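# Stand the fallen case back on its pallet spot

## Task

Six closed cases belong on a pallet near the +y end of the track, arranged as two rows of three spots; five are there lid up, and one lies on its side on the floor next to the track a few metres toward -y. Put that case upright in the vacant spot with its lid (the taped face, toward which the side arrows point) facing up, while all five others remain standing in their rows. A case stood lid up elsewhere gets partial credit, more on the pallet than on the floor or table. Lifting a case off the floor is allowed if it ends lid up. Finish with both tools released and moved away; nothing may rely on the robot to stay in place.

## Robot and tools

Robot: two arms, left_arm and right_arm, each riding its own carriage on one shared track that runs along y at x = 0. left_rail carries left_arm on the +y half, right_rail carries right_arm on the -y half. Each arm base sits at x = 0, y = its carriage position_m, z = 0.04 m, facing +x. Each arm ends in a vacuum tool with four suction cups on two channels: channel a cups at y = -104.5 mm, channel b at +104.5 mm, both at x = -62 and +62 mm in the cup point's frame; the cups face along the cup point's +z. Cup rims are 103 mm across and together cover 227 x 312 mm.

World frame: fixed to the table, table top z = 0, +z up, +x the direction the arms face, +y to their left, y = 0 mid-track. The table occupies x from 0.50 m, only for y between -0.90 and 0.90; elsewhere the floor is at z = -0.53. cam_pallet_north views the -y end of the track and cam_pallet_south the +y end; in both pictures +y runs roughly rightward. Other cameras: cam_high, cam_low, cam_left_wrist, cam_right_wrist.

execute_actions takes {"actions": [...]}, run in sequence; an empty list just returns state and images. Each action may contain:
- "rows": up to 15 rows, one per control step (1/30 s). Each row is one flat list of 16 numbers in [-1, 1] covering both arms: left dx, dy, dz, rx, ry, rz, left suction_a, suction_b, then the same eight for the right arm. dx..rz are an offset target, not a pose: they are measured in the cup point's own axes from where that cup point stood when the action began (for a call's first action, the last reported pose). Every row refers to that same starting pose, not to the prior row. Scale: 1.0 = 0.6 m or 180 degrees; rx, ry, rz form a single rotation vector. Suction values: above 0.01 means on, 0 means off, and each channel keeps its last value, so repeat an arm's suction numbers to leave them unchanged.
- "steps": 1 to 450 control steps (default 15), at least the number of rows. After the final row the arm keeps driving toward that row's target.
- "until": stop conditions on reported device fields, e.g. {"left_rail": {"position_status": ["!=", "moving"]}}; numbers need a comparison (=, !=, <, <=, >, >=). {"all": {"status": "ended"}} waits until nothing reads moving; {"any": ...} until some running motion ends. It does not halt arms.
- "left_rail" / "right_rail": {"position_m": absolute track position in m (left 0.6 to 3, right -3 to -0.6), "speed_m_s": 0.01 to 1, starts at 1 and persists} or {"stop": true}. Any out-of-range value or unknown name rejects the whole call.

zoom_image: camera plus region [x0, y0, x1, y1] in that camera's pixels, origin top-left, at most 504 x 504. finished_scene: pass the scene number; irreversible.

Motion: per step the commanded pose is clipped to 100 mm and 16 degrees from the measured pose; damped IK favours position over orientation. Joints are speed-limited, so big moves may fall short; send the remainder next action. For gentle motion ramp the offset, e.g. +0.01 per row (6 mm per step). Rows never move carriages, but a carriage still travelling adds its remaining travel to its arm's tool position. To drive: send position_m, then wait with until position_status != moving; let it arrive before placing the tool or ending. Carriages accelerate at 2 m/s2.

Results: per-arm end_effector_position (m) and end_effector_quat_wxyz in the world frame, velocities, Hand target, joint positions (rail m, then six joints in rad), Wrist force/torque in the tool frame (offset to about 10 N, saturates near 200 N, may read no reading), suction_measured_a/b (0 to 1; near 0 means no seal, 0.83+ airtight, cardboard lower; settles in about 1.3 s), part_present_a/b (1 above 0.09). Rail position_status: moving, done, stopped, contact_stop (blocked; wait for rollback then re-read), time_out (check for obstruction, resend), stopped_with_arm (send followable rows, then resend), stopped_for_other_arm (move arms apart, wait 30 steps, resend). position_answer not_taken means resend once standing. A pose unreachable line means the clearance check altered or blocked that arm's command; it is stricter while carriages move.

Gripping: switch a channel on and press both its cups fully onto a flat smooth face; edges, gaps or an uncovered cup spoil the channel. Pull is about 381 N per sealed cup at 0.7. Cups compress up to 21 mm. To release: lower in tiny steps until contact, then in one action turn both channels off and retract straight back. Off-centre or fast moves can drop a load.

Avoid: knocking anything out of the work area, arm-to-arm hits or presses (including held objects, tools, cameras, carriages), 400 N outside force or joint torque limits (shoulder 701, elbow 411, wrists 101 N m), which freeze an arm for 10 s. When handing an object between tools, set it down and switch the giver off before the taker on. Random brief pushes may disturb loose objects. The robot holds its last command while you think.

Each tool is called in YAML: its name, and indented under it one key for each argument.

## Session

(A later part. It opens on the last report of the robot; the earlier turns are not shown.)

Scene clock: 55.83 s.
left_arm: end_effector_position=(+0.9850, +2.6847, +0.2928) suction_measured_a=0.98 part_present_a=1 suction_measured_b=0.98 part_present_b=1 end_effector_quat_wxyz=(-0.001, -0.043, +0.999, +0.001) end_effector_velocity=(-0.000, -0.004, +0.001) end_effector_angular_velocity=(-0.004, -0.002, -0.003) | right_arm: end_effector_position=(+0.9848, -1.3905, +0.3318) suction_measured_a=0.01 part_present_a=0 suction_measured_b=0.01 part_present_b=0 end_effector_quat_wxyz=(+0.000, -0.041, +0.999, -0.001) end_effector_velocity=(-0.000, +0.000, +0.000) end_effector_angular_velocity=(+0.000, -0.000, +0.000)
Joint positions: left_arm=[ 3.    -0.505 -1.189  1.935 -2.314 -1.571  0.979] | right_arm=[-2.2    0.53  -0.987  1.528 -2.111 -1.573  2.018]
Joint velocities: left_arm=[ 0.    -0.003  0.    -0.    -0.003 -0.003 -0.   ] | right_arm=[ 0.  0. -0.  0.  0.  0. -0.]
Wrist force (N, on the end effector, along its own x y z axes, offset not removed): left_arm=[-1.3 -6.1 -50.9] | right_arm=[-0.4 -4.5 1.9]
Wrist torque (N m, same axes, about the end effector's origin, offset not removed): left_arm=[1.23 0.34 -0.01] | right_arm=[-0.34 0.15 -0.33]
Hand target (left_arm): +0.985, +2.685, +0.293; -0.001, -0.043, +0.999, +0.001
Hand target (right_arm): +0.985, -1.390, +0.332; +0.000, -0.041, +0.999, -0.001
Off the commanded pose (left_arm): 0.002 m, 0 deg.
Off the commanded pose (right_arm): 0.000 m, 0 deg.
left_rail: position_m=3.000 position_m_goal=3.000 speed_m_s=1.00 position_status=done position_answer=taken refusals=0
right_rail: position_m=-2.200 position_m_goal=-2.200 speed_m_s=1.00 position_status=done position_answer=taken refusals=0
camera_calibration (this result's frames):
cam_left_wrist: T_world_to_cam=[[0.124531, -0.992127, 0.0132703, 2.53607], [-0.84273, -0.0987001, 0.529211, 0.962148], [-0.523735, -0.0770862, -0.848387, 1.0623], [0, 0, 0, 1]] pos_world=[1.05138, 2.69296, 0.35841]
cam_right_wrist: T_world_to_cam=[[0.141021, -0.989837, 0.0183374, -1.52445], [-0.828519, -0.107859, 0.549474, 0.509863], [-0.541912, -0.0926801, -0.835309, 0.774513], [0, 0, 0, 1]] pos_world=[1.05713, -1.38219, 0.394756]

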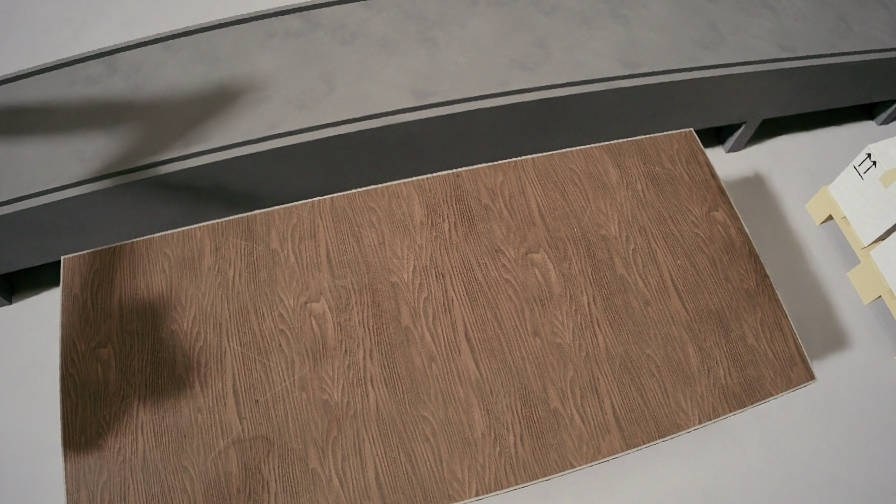

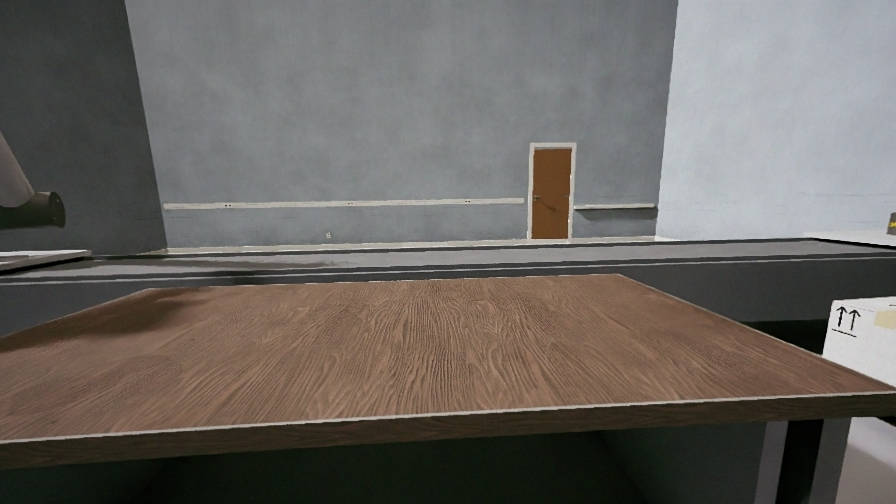

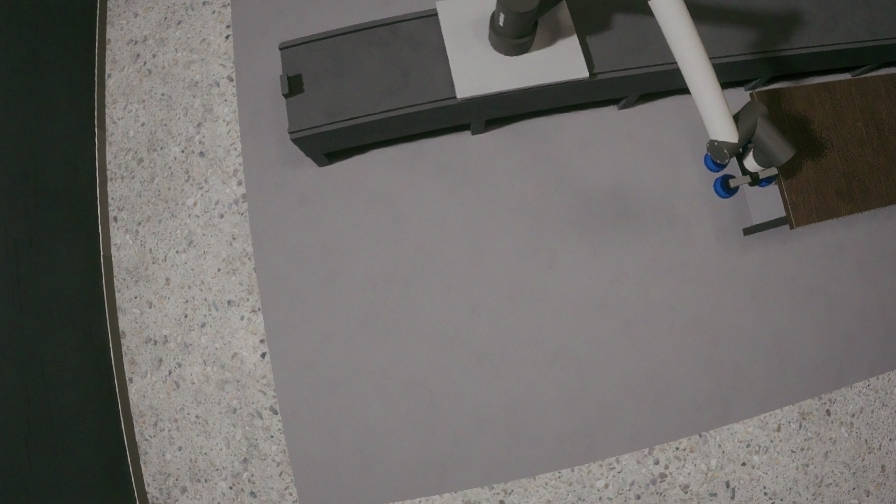

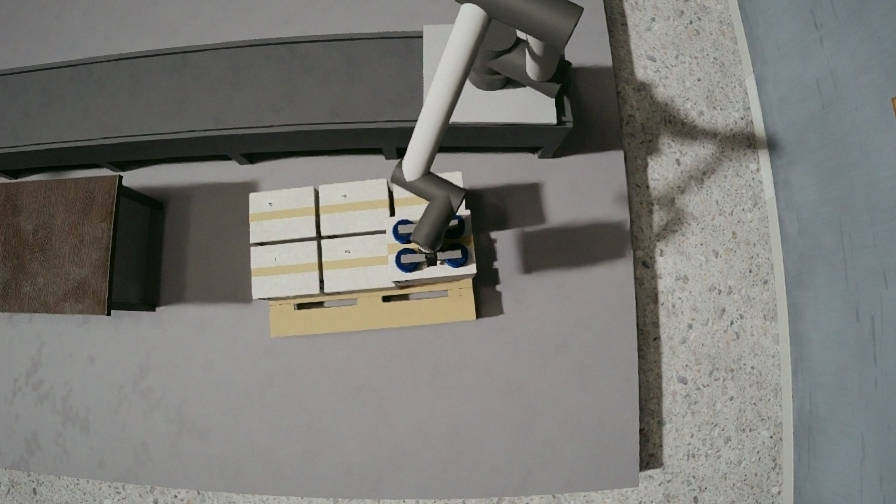

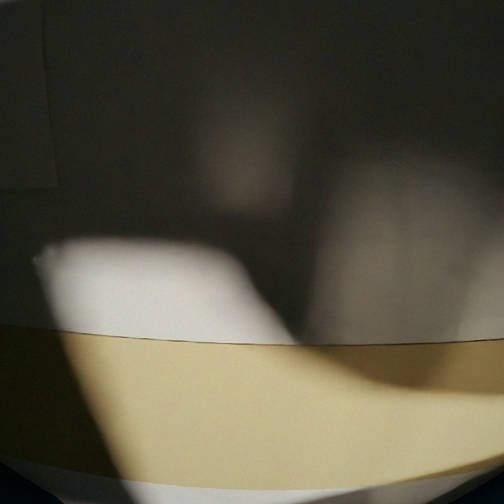

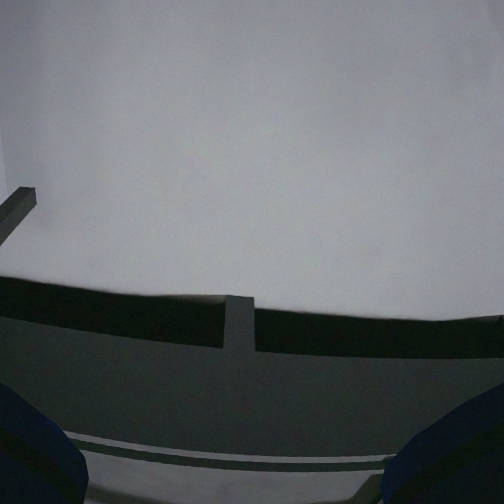

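execute_actions:
  actions:
    - {"rows": [[0,0,0.0033,0,0,0,1,1,0,0,0,0,0,0,0,0],[-0.001,0.0005,0.0117,0,0,0,1,1,0,0,0,0,0,0,0,0],[-0.002,0.001,0.0242,0,0,0,1,1,0,0,0,0,0,0,0,0],[-0.003,0.002,0.0417,0,0,0,1,1,0,0,0,0,0,0,0,0],[-0.005,0.003,0.0667,0,0,0,1,1,0,0,0,0,0,0,0,0],[-0.007,0.004,0.0967,0,0,0,1,1,0,0,0,0,0,0,0,0],[-0.009,0.005,0.1333,0,0,0,1,1,0,0,0,0,0,0,0,0],[-0.011,0.006,0.175,0,0,0,1,1,0,0,0,0,0,0,0,0],[-0.012,0.006,0.2233,0,0,0,1,1,0,0,0,0,0,0,0,0],[-0.012,0.006,0.2783,0,0,0,1,1,0,0,0,0,0,0,0,0],[-0.012,0.006,0.3383,0,0,0,1,1,0,0,0,0,0,0,0,0],[-0.012,0.006,0.405,0,0,0,1,1,0,0,0,0,0,0,0,0],[-0.012,0.006,0.4767,0,0,0,1,1,0,0,0,0,0,0,0,0],[-0.011,0.006,0.55,0,0,0,1,1,0,0,0,0,0,0,0,0],[-0.009,0.006,0.6747,0,0,0,1,1,0,0,0,0,0,0,0,0]], "steps": 27}

Scene clock: 57.93 s.
left_arm: end_effector_position=(+0.9792, +2.6935, -0.0423) suction_measured_a=0.98 part_present_a=1 suction_measured_b=0.98 part_present_b=1 end_effector_quat_wxyz=(-0.004, -0.043, +0.999, +0.002) end_effector_velocity=(+0.018, -0.008, -0.460) end_effector_angular_velocity=(-0.004, -0.007, +0.000) | right_arm: end_effector_position=(+0.9848, -1.3905, +0.3318) suction_measured_a=0.01 part_present_a=0 suction_measured_b=0.01 part_present_b=0 end_effector_quat_wxyz=(+0.000, -0.041, +0.999, -0.001) end_effector_velocity=(+0.000, +0.000, -0.000) end_effector_angular_velocity=(-0.000, +0.000, -0.000)
Joint positions: left_arm=[ 3.    -0.501 -0.845  2.025 -2.741 -1.571  0.984] | right_arm=[-2.2    0.53  -0.987  1.528 -2.111 -1.573  2.018]
Joint velocities: left_arm=[ 0.     0.002  0.559 -0.05  -0.517  0.     0.001] | right_arm=[ 0.  0.  0. -0.  0. -0.  0.]
Wrist force (N, on the end effector, along its own x y z axes, offset not removed): left_arm=[3.8 0.3 -52.5] | right_arm=[0.0 -4.0 0.5]
Wrist torque (N m, same axes, about the end effector's origin, offset not removed): left_arm=[1.67 0.37 -0.30] | right_arm=[-0.36 0.07 -0.34]
Hand target (left_arm): +0.982, +2.693, -0.107; -0.003, -0.043, +0.999, +0.002
Hand target (right_arm): +0.985, -1.390, +0.332; +0.000, -0.041, +0.999, -0.001
Off the commanded pose (left_arm): 0.070 m, 0 deg.
Off the commanded pose (right_arm): 0.000 m, 0 deg.
left_rail: position_m=3.000 position_m_goal=3.000 speed_m_s=1.00 position_status=done position_answer=taken refusals=0
right_rail: position_m=-2.200 position_m_goal=-2.200 speed_m_s=1.00 position_status=done position_answer=taken refusals=0
camera_calibration (this result's frames):
cam_left_wrist: T_world_to_cam=[[0.124657, -0.992151, 0.00986667, 2.54975], [-0.839875, -0.10022, 0.533447, 1.13688], [-0.528271, -0.0747848, -0.845776, 0.773923], [0, 0, 0, 1]] pos_world=[1.04584, 2.70155, 0.0229412]
cam_right_wrist: T_world_to_cam=[[0.141021, -0.989837, 0.0183375, -1.52445], [-0.82852, -0.107859, 0.549474, 0.509864], [-0.541912, -0.0926801, -0.835309, 0.774513], [0, 0, 0, 1]] pos_world=[1.05713, -1.38219, 0.394756]

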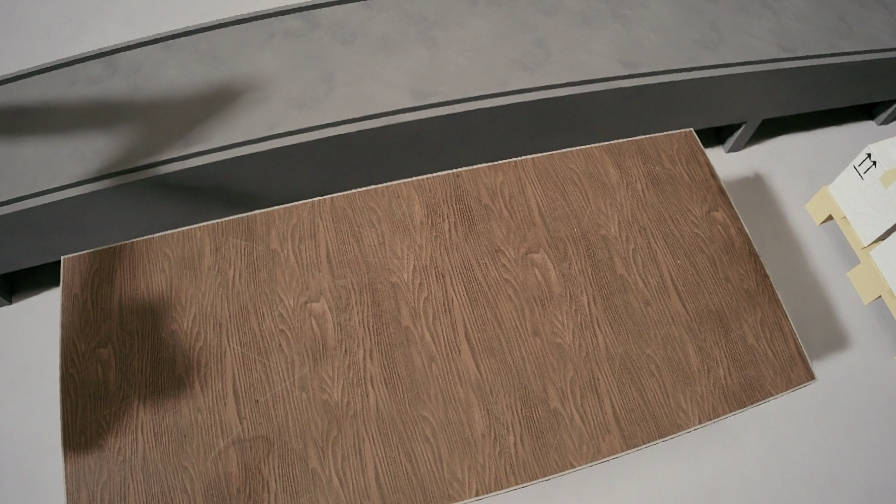

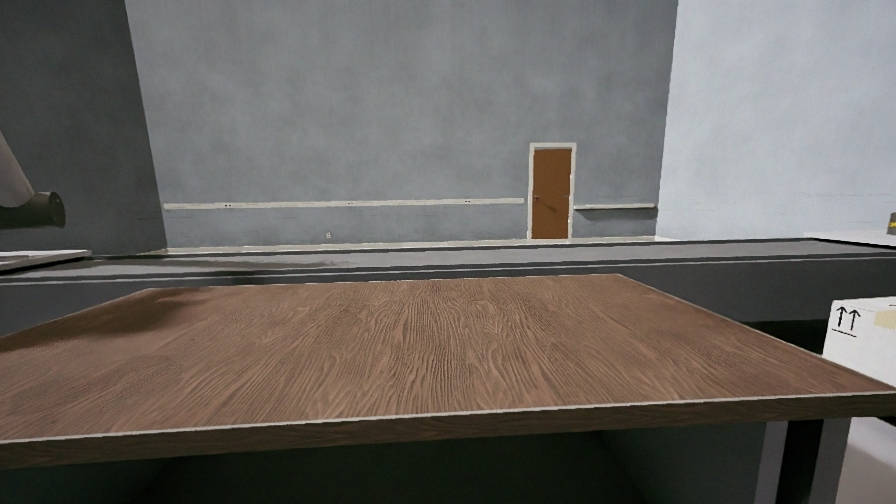

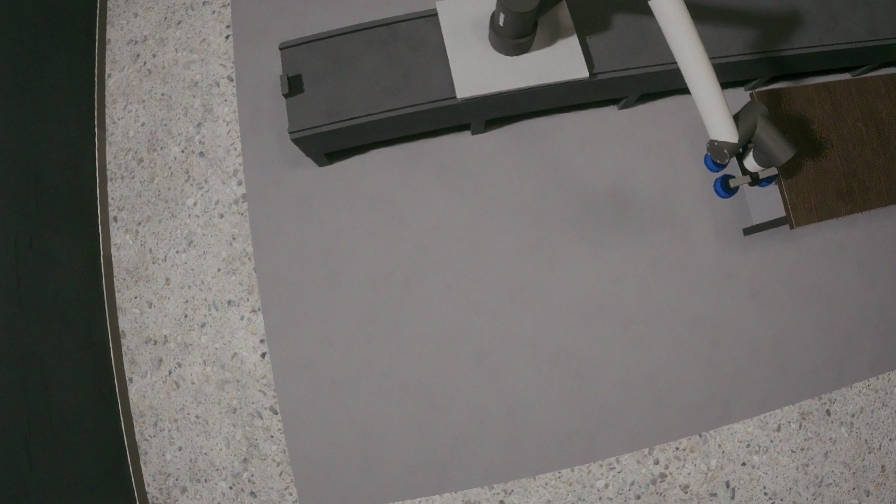

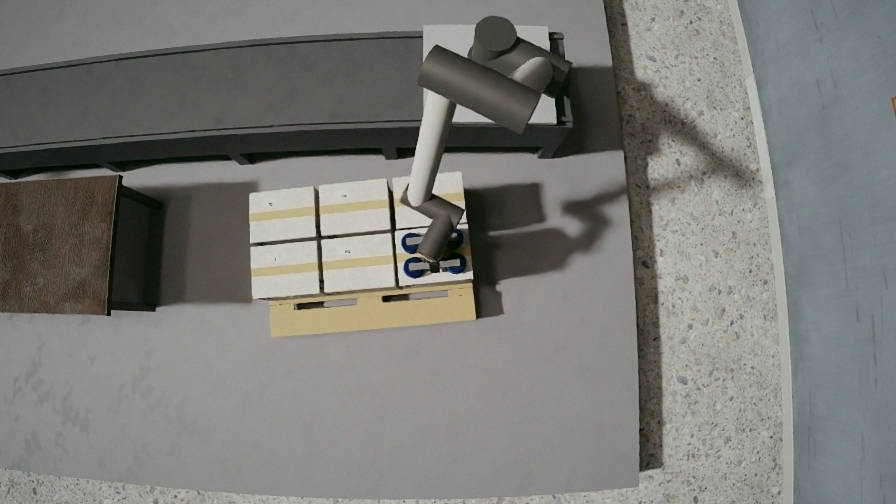

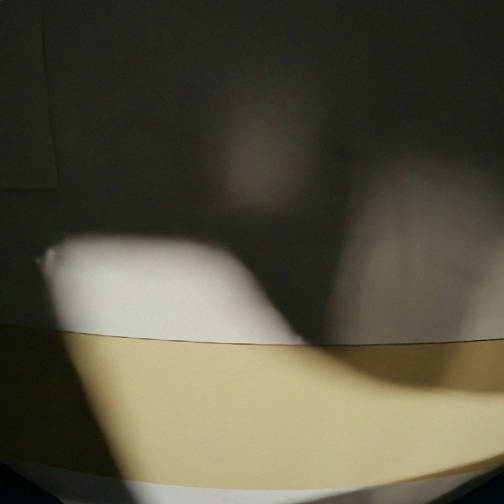

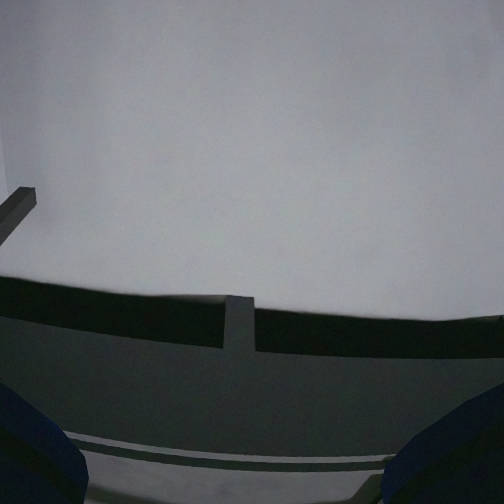

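execute_actions:
  actions: []

zoom_image:
  camera: "cam_pallet_south"
  region: [380, 210, 480, 300]

Scene clock: 58.27 s.
left_arm: end_effector_position=(+0.9820, +2.6925, -0.1026) suction_measured_a=0.98 part_present_a=1 suction_measured_b=0.98 part_present_b=1 end_effector_quat_wxyz=(-0.003, -0.043, +0.999, +0.002) end_effector_velocity=(+0.002, -0.000, -0.035) end_effector_angular_velocity=(-0.001, -0.002, +0.000) | right_arm: end_effector_position=(+0.9848, -1.3905, +0.3318) suction_measured_a=0.01 part_present_a=0 suction_measured_b=0.01 part_present_b=0 end_effector_quat_wxyz=(+0.000, -0.041, +0.999, -0.001) end_effector_velocity=(-0.000, +0.000, +0.000) end_effector_angular_velocity=(+0.000, -0.000, +0.000)
Joint positions: left_arm=[ 3.    -0.5   -0.771  2.015 -2.808 -1.571  0.985] | right_arm=[-2.2    0.53  -0.987  1.528 -2.111 -1.573  2.018]
Joint velocities: left_arm=[ 0.     0.001  0.043 -0.007 -0.039  0.001  0.   ] | right_arm=[ 0.  0. -0. -0. -0.  0. -0.]
Wrist force (N, on the end effector, along its own x y z axes, offset not removed): left_arm=[-3.8 -4.6 -57.4] | right_arm=[1.7 -4.9 0.8]
Wrist torque (N m, same axes, about the end effector's origin, offset not removed): left_arm=[1.43 1.09 0.01] | right_arm=[-0.38 -0.21 -0.36]
Hand target (left_arm): +0.982, +2.693, -0.107; -0.003, -0.043, +0.999, +0.002
Hand target (right_arm): +0.985, -1.390, +0.332; +0.000, -0.041, +0.999, -0.001
Off the commanded pose (left_arm): 0.012 m, 0 deg.
Off the commanded pose (right_arm): 0.000 m, 0 deg.
left_rail: position_m=3.000 position_m_goal=3.000 speed_m_s=1.00 position_status=done position_answer=taken refusals=0
right_rail: position_m=-2.200 position_m_goal=-2.200 speed_m_s=1.00 position_status=done position_answer=taken refusals=0
camera_calibration (this result's frames):
cam_left_wrist: T_world_to_cam=[[0.12456, -0.992149, 0.0111513, 2.54929], [-0.840969, -0.0996027, 0.531836, 1.17055], [-0.52655, -0.0756236, -0.846774, 0.724831], [0, 0, 0, 1]] pos_world=[1.04852, 2.70068, -0.0372033]
cam_right_wrist: T_world_to_cam=[[0.141021, -0.989837, 0.0183373, -1.52445], [-0.82852, -0.107859, 0.549474, 0.509864], [-0.541912, -0.09268, -0.835309, 0.774514], [0, 0, 0, 1]] pos_world=[1.05713, -1.38219, 0.394756]

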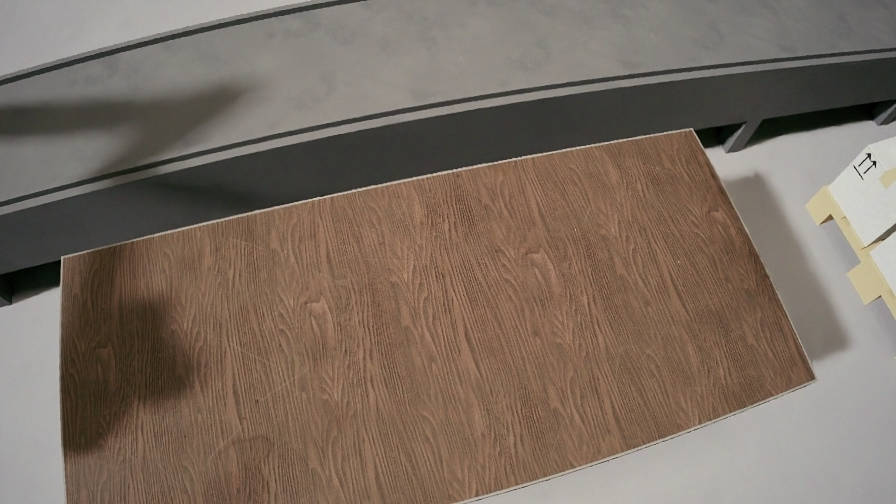

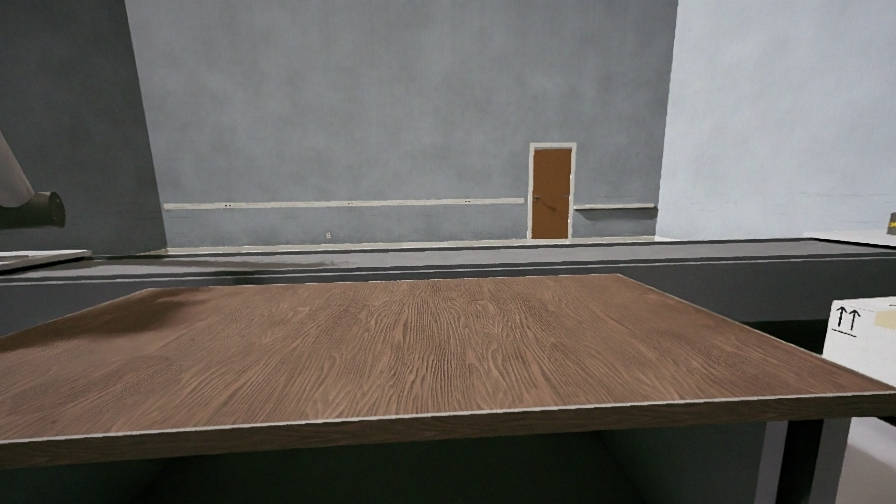

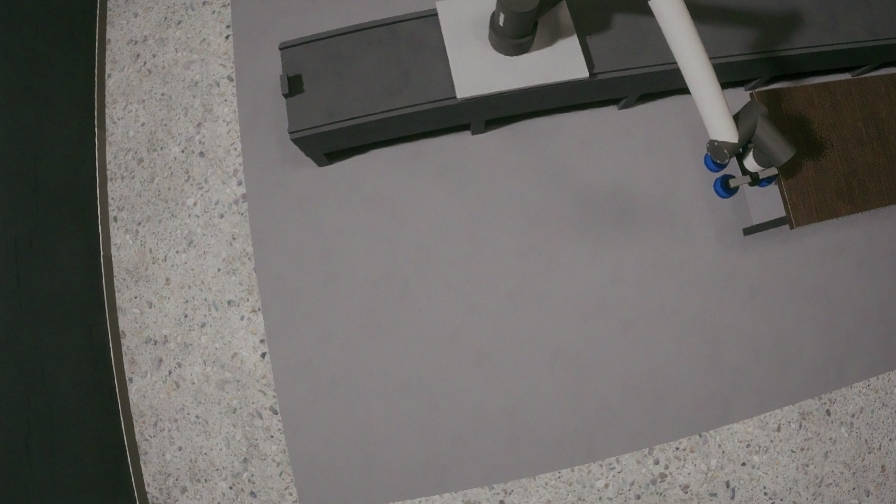

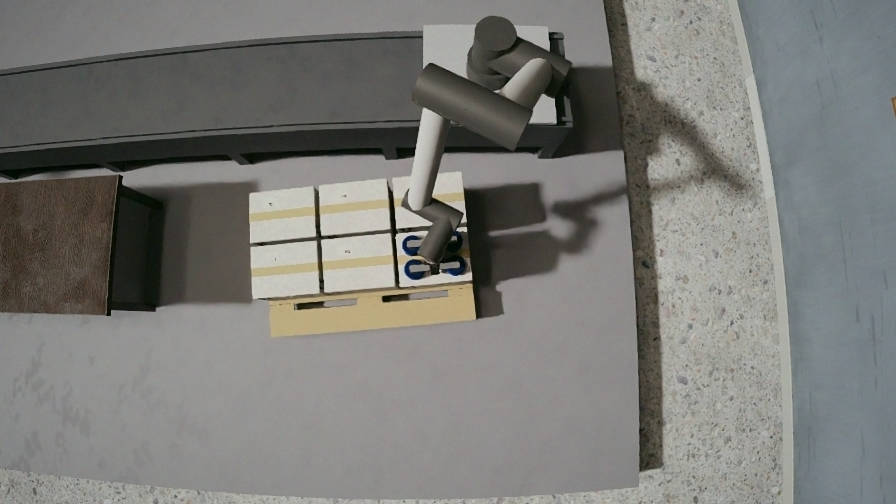

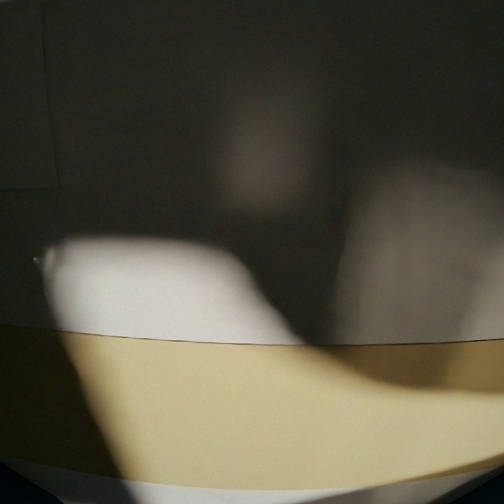

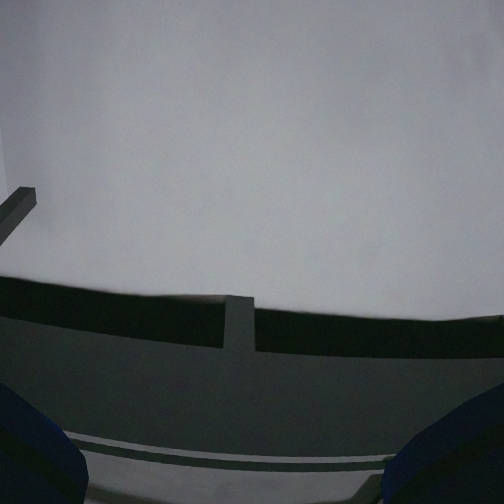

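Region (380, 210, 480, 300) of cam_pallet_south's 896x504 image, scaled by 5.040, with more detail than that image has; it fills the top 454 rows of this view, and the rest is white.

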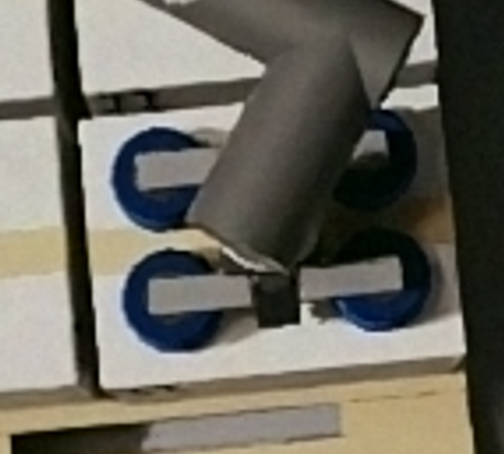

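execute_actions:
  actions: []

Scene clock: 59.33 s.
left_arm: end_effector_position=(+0.9821, +2.6926, -0.1071) suction_measured_a=0.98 part_present_a=1 suction_measured_b=0.98 part_present_b=1 end_effector_quat_wxyz=(-0.003, -0.043, +0.999, +0.002) end_effector_velocity=(-0.000, +0.000, -0.000) end_effector_angular_velocity=(+0.000, +0.000, -0.000) | right_arm: end_effector_position=(+0.9848, -1.3905, +0.3318) suction_measured_a=0.01 part_present_a=0 suction_measured_b=0.01 part_present_b=0 end_effector_quat_wxyz=(+0.000, -0.041, +0.999, -0.001) end_effector_velocity=(-0.000, +0.000, +0.000) end_effector_angular_velocity=(+0.000, -0.000, +0.000)
Joint positions: left_arm=[ 3.    -0.5   -0.766  2.015 -2.813 -1.571  0.985] | right_arm=[-2.2    0.53  -0.987  1.528 -2.111 -1.573  2.018]
Joint velocities: left_arm=[ 0.  0.  0. -0. -0. -0.  0.] | right_arm=[ 0. -0. -0.  0. -0.  0. -0.]
Wrist force (N, on the end effector, along its own x y z axes, offset not removed): left_arm=[1.5 0.0 -61.1] | right_arm=[0.3 -6.2 3.8]
Wrist torque (N m, same axes, about the end effector's origin, offset not removed): left_arm=[1.94 -0.03 -0.06] | right_arm=[-0.58 0.04 -0.34]
Hand target (left_arm): +0.982, +2.693, -0.107; -0.003, -0.043, +0.999, +0.002
Hand target (right_arm): +0.985, -1.390, +0.332; +0.000, -0.041, +0.999, -0.001
Off the commanded pose (left_arm): 0.009 m, 0 deg.
Off the commanded pose (right_arm): 0.000 m, 0 deg.
left_rail: position_m=3.000 position_m_goal=3.000 speed_m_s=1.00 position_status=done position_answer=taken refusals=0
right_rail: position_m=-2.200 position_m_goal=-2.200 speed_m_s=1.00 position_status=done position_answer=taken refusals=0
camera_calibration (this result's frames):
cam_left_wrist: T_world_to_cam=[[0.124587, -0.992145, 0.0112033, 2.54932], [-0.841047, -0.0996088, 0.531713, 1.17311], [-0.52642, -0.075667, -0.846851, 0.721092], [0, 0, 0, 1]] pos_world=[1.04863, 2.70071, -0.0416631]
cam_right_wrist: T_world_to_cam=[[0.141021, -0.989837, 0.0183372, -1.52445], [-0.828519, -0.107859, 0.549474, 0.509863], [-0.541912, -0.09268, -0.835309, 0.774514], [0, 0, 0, 1]] pos_world=[1.05713, -1.38219, 0.394756]

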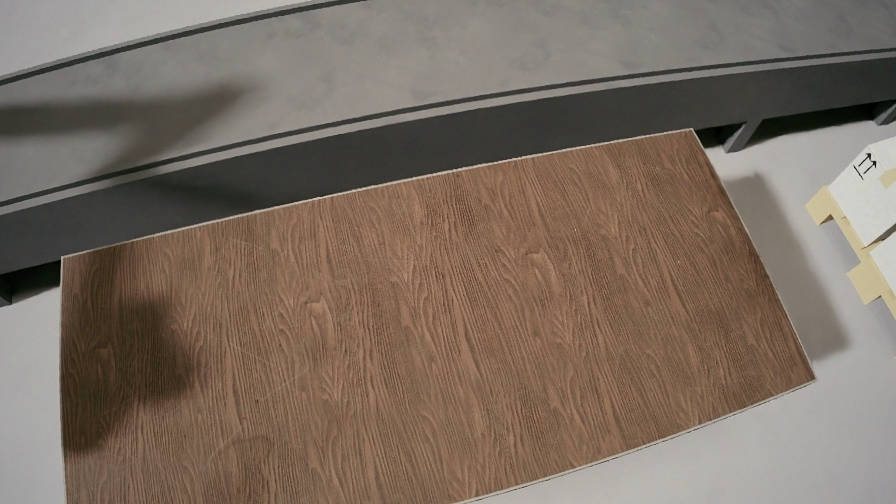

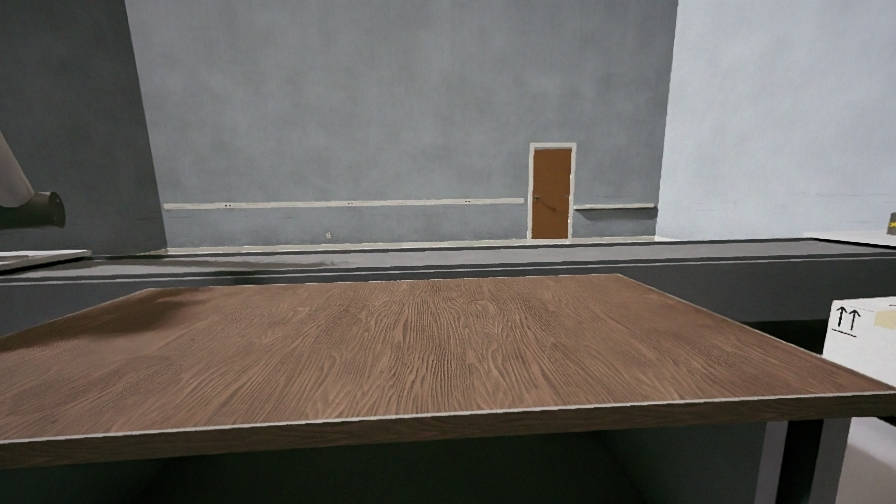

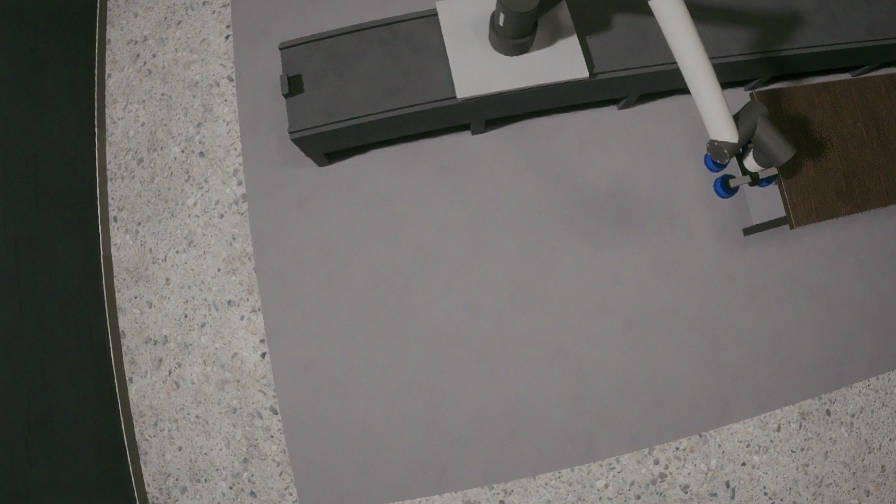

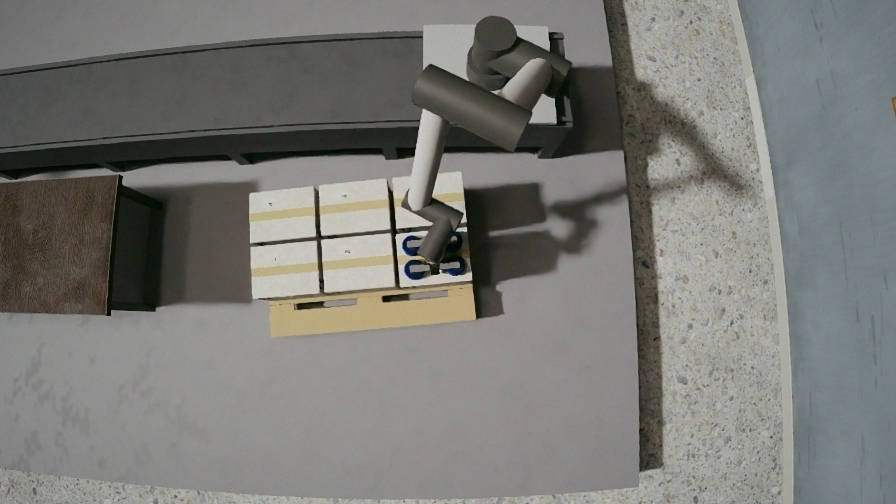

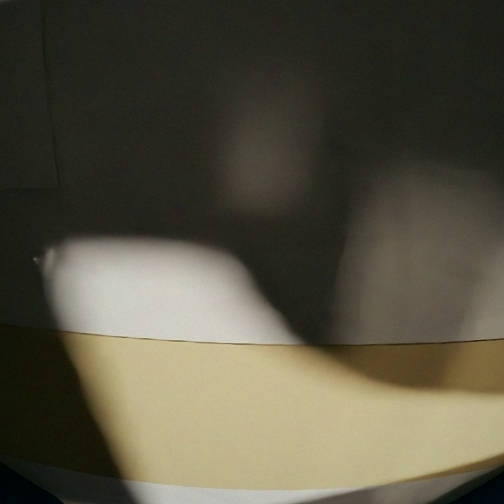

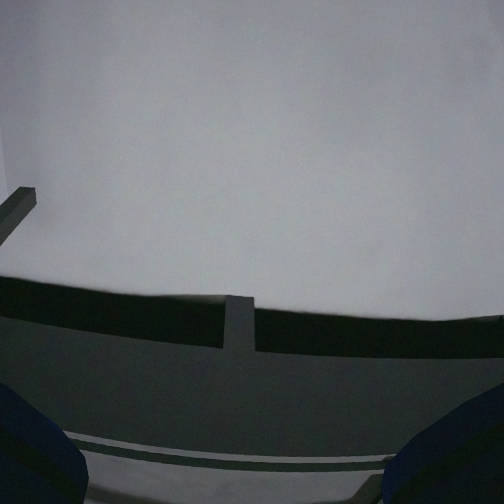

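execute_actions:
  actions:
    - {"rows": [[0.003,0.001,0.003,0.0004,-0.0004,0.0004,1,1,0,0,0,0,0,0,0,0],[0.0076,0.0027,0.0076,0.0009,-0.001,0.0011,1,1,0,0,0,0,0,0,0,0],[0.0117,0.0042,0.0125,0.0014,-0.0016,0.0017,1,1,0,0,0,0,0,0,0,0]], "steps": 3}

Scene clock: 59.87 s.
left_arm: end_effector_position=(+0.9813, +2.6928, -0.1080) suction_measured_a=0.98 part_present_a=1 suction_measured_b=0.98 part_present_b=1 end_effector_quat_wxyz=(-0.002, -0.043, +0.999, +0.001) end_effector_velocity=(-0.027, +0.009, -0.028) end_effector_angular_velocity=(-0.012, -0.021, -0.020) | right_arm: end_effector_position=(+0.9848, -1.3905, +0.3318) suction_measured_a=0.01 part_present_a=0 suction_measured_b=0.01 part_present_b=0 end_effector_quat_wxyz=(+0.000, -0.041, +0.999, -0.001) end_effector_velocity=(+0.000, -0.000, -0.000) end_effector_angular_velocity=(-0.000, +0.000, -0.000)
Joint positions: left_arm=[ 3.    -0.5   -0.765  2.016 -2.817 -1.571  0.985] | right_arm=[-2.2    0.53  -0.987  1.528 -2.111 -1.573  2.018]
Joint velocities: left_arm=[ 0.    -0.005  0.024  0.049 -0.098 -0.001  0.015] | right_arm=[ 0. -0.  0.  0. -0.  0.  0.]
Wrist force (N, on the end effector, along its own x y z axes, offset not removed): left_arm=[-2.1 -11.4 -59.6] | right_arm=[-2.0 -4.0 0.9]
Wrist torque (N m, same axes, about the end effector's origin, offset not removed): left_arm=[0.74 -0.44 -0.03] | right_arm=[-0.29 0.30 -0.41]
Hand target (left_arm): +0.975, +2.695, -0.114; -0.001, -0.040, +0.999, -0.000
Hand target (right_arm): +0.985, -1.390, +0.332; +0.000, -0.041, +0.999, -0.001
Off the commanded pose (left_arm): 0.009 m, 0 deg.
Off the commanded pose (right_arm): 0.000 m, 0 deg.
left_rail: position_m=3.000 position_m_goal=3.000 speed_m_s=1.00 position_status=done position_answer=taken refusals=0
right_rail: position_m=-2.200 position_m_goal=-2.200 speed_m_s=1.00 position_status=done position_answer=taken refusals=0
camera_calibration (this result's frames):
cam_left_wrist: T_world_to_cam=[[0.123882, -0.992225, 0.0119689, 2.55069], [-0.841721, -0.0986882, 0.530817, 1.17106], [-0.525508, -0.0758332, -0.847402, 0.719415], [0, 0, 0, 1]] pos_world=[1.04778, 2.70098, -0.0425109]
cam_right_wrist: T_world_to_cam=[[0.141021, -0.989837, 0.0183372, -1.52445], [-0.828519, -0.107859, 0.549474, 0.509863], [-0.541912, -0.09268, -0.835309, 0.774514], [0, 0, 0, 1]] pos_world=[1.05713, -1.38219, 0.394756]

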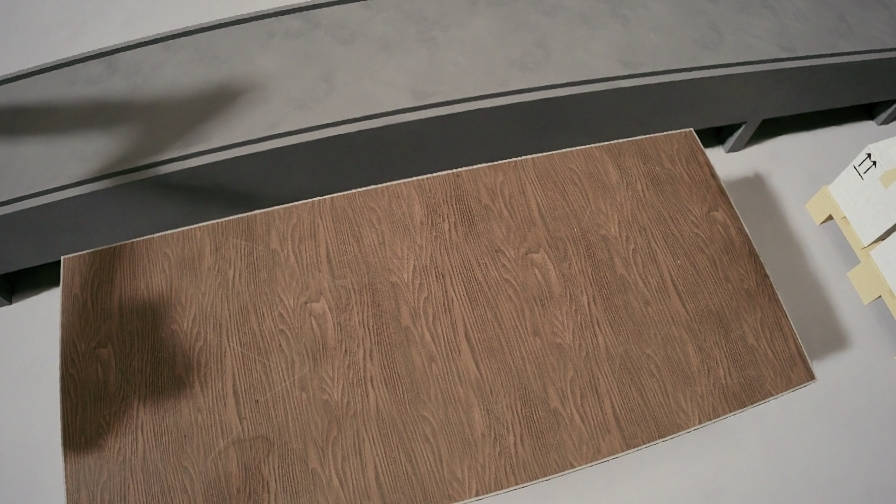

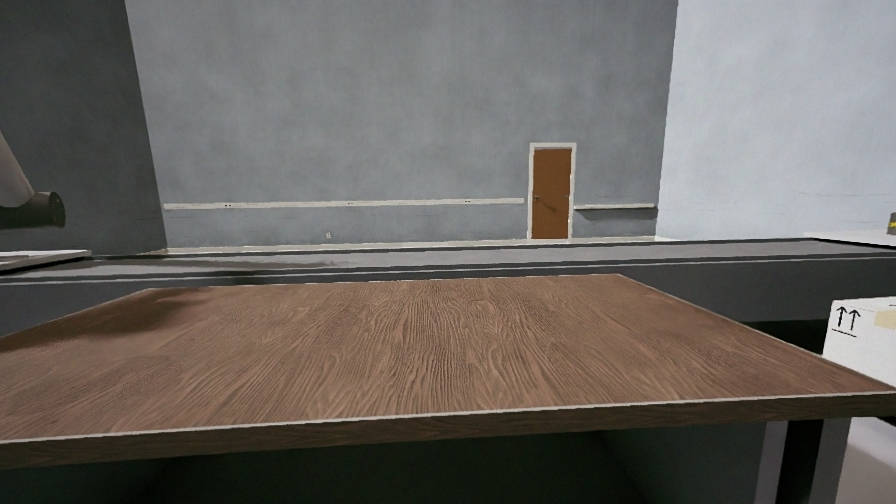

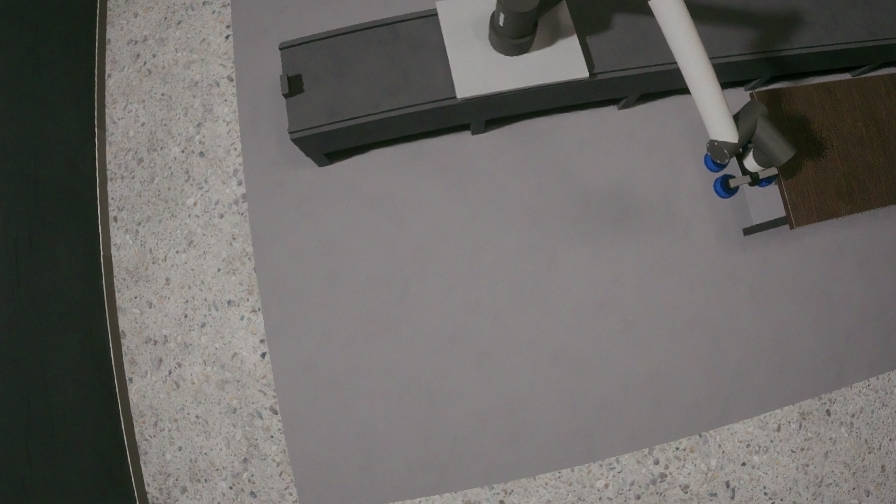

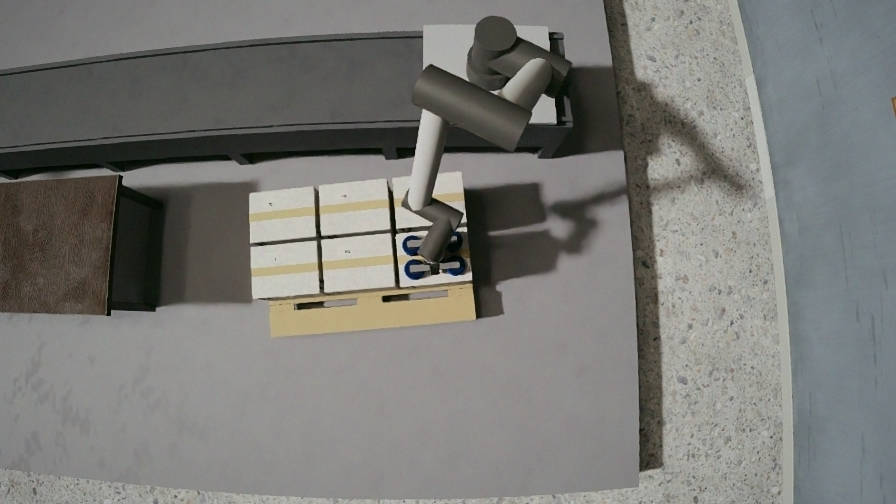

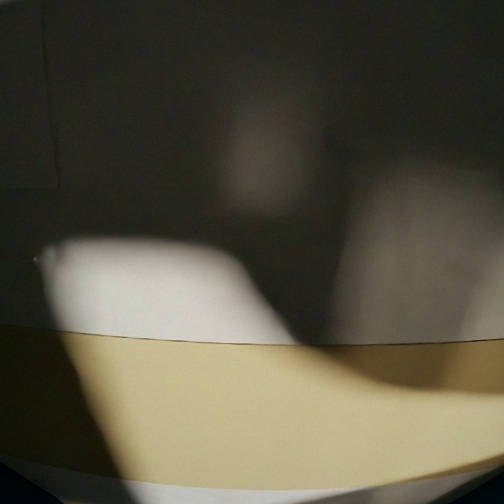

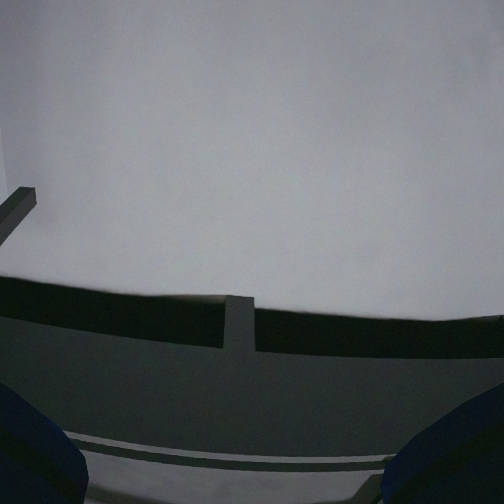

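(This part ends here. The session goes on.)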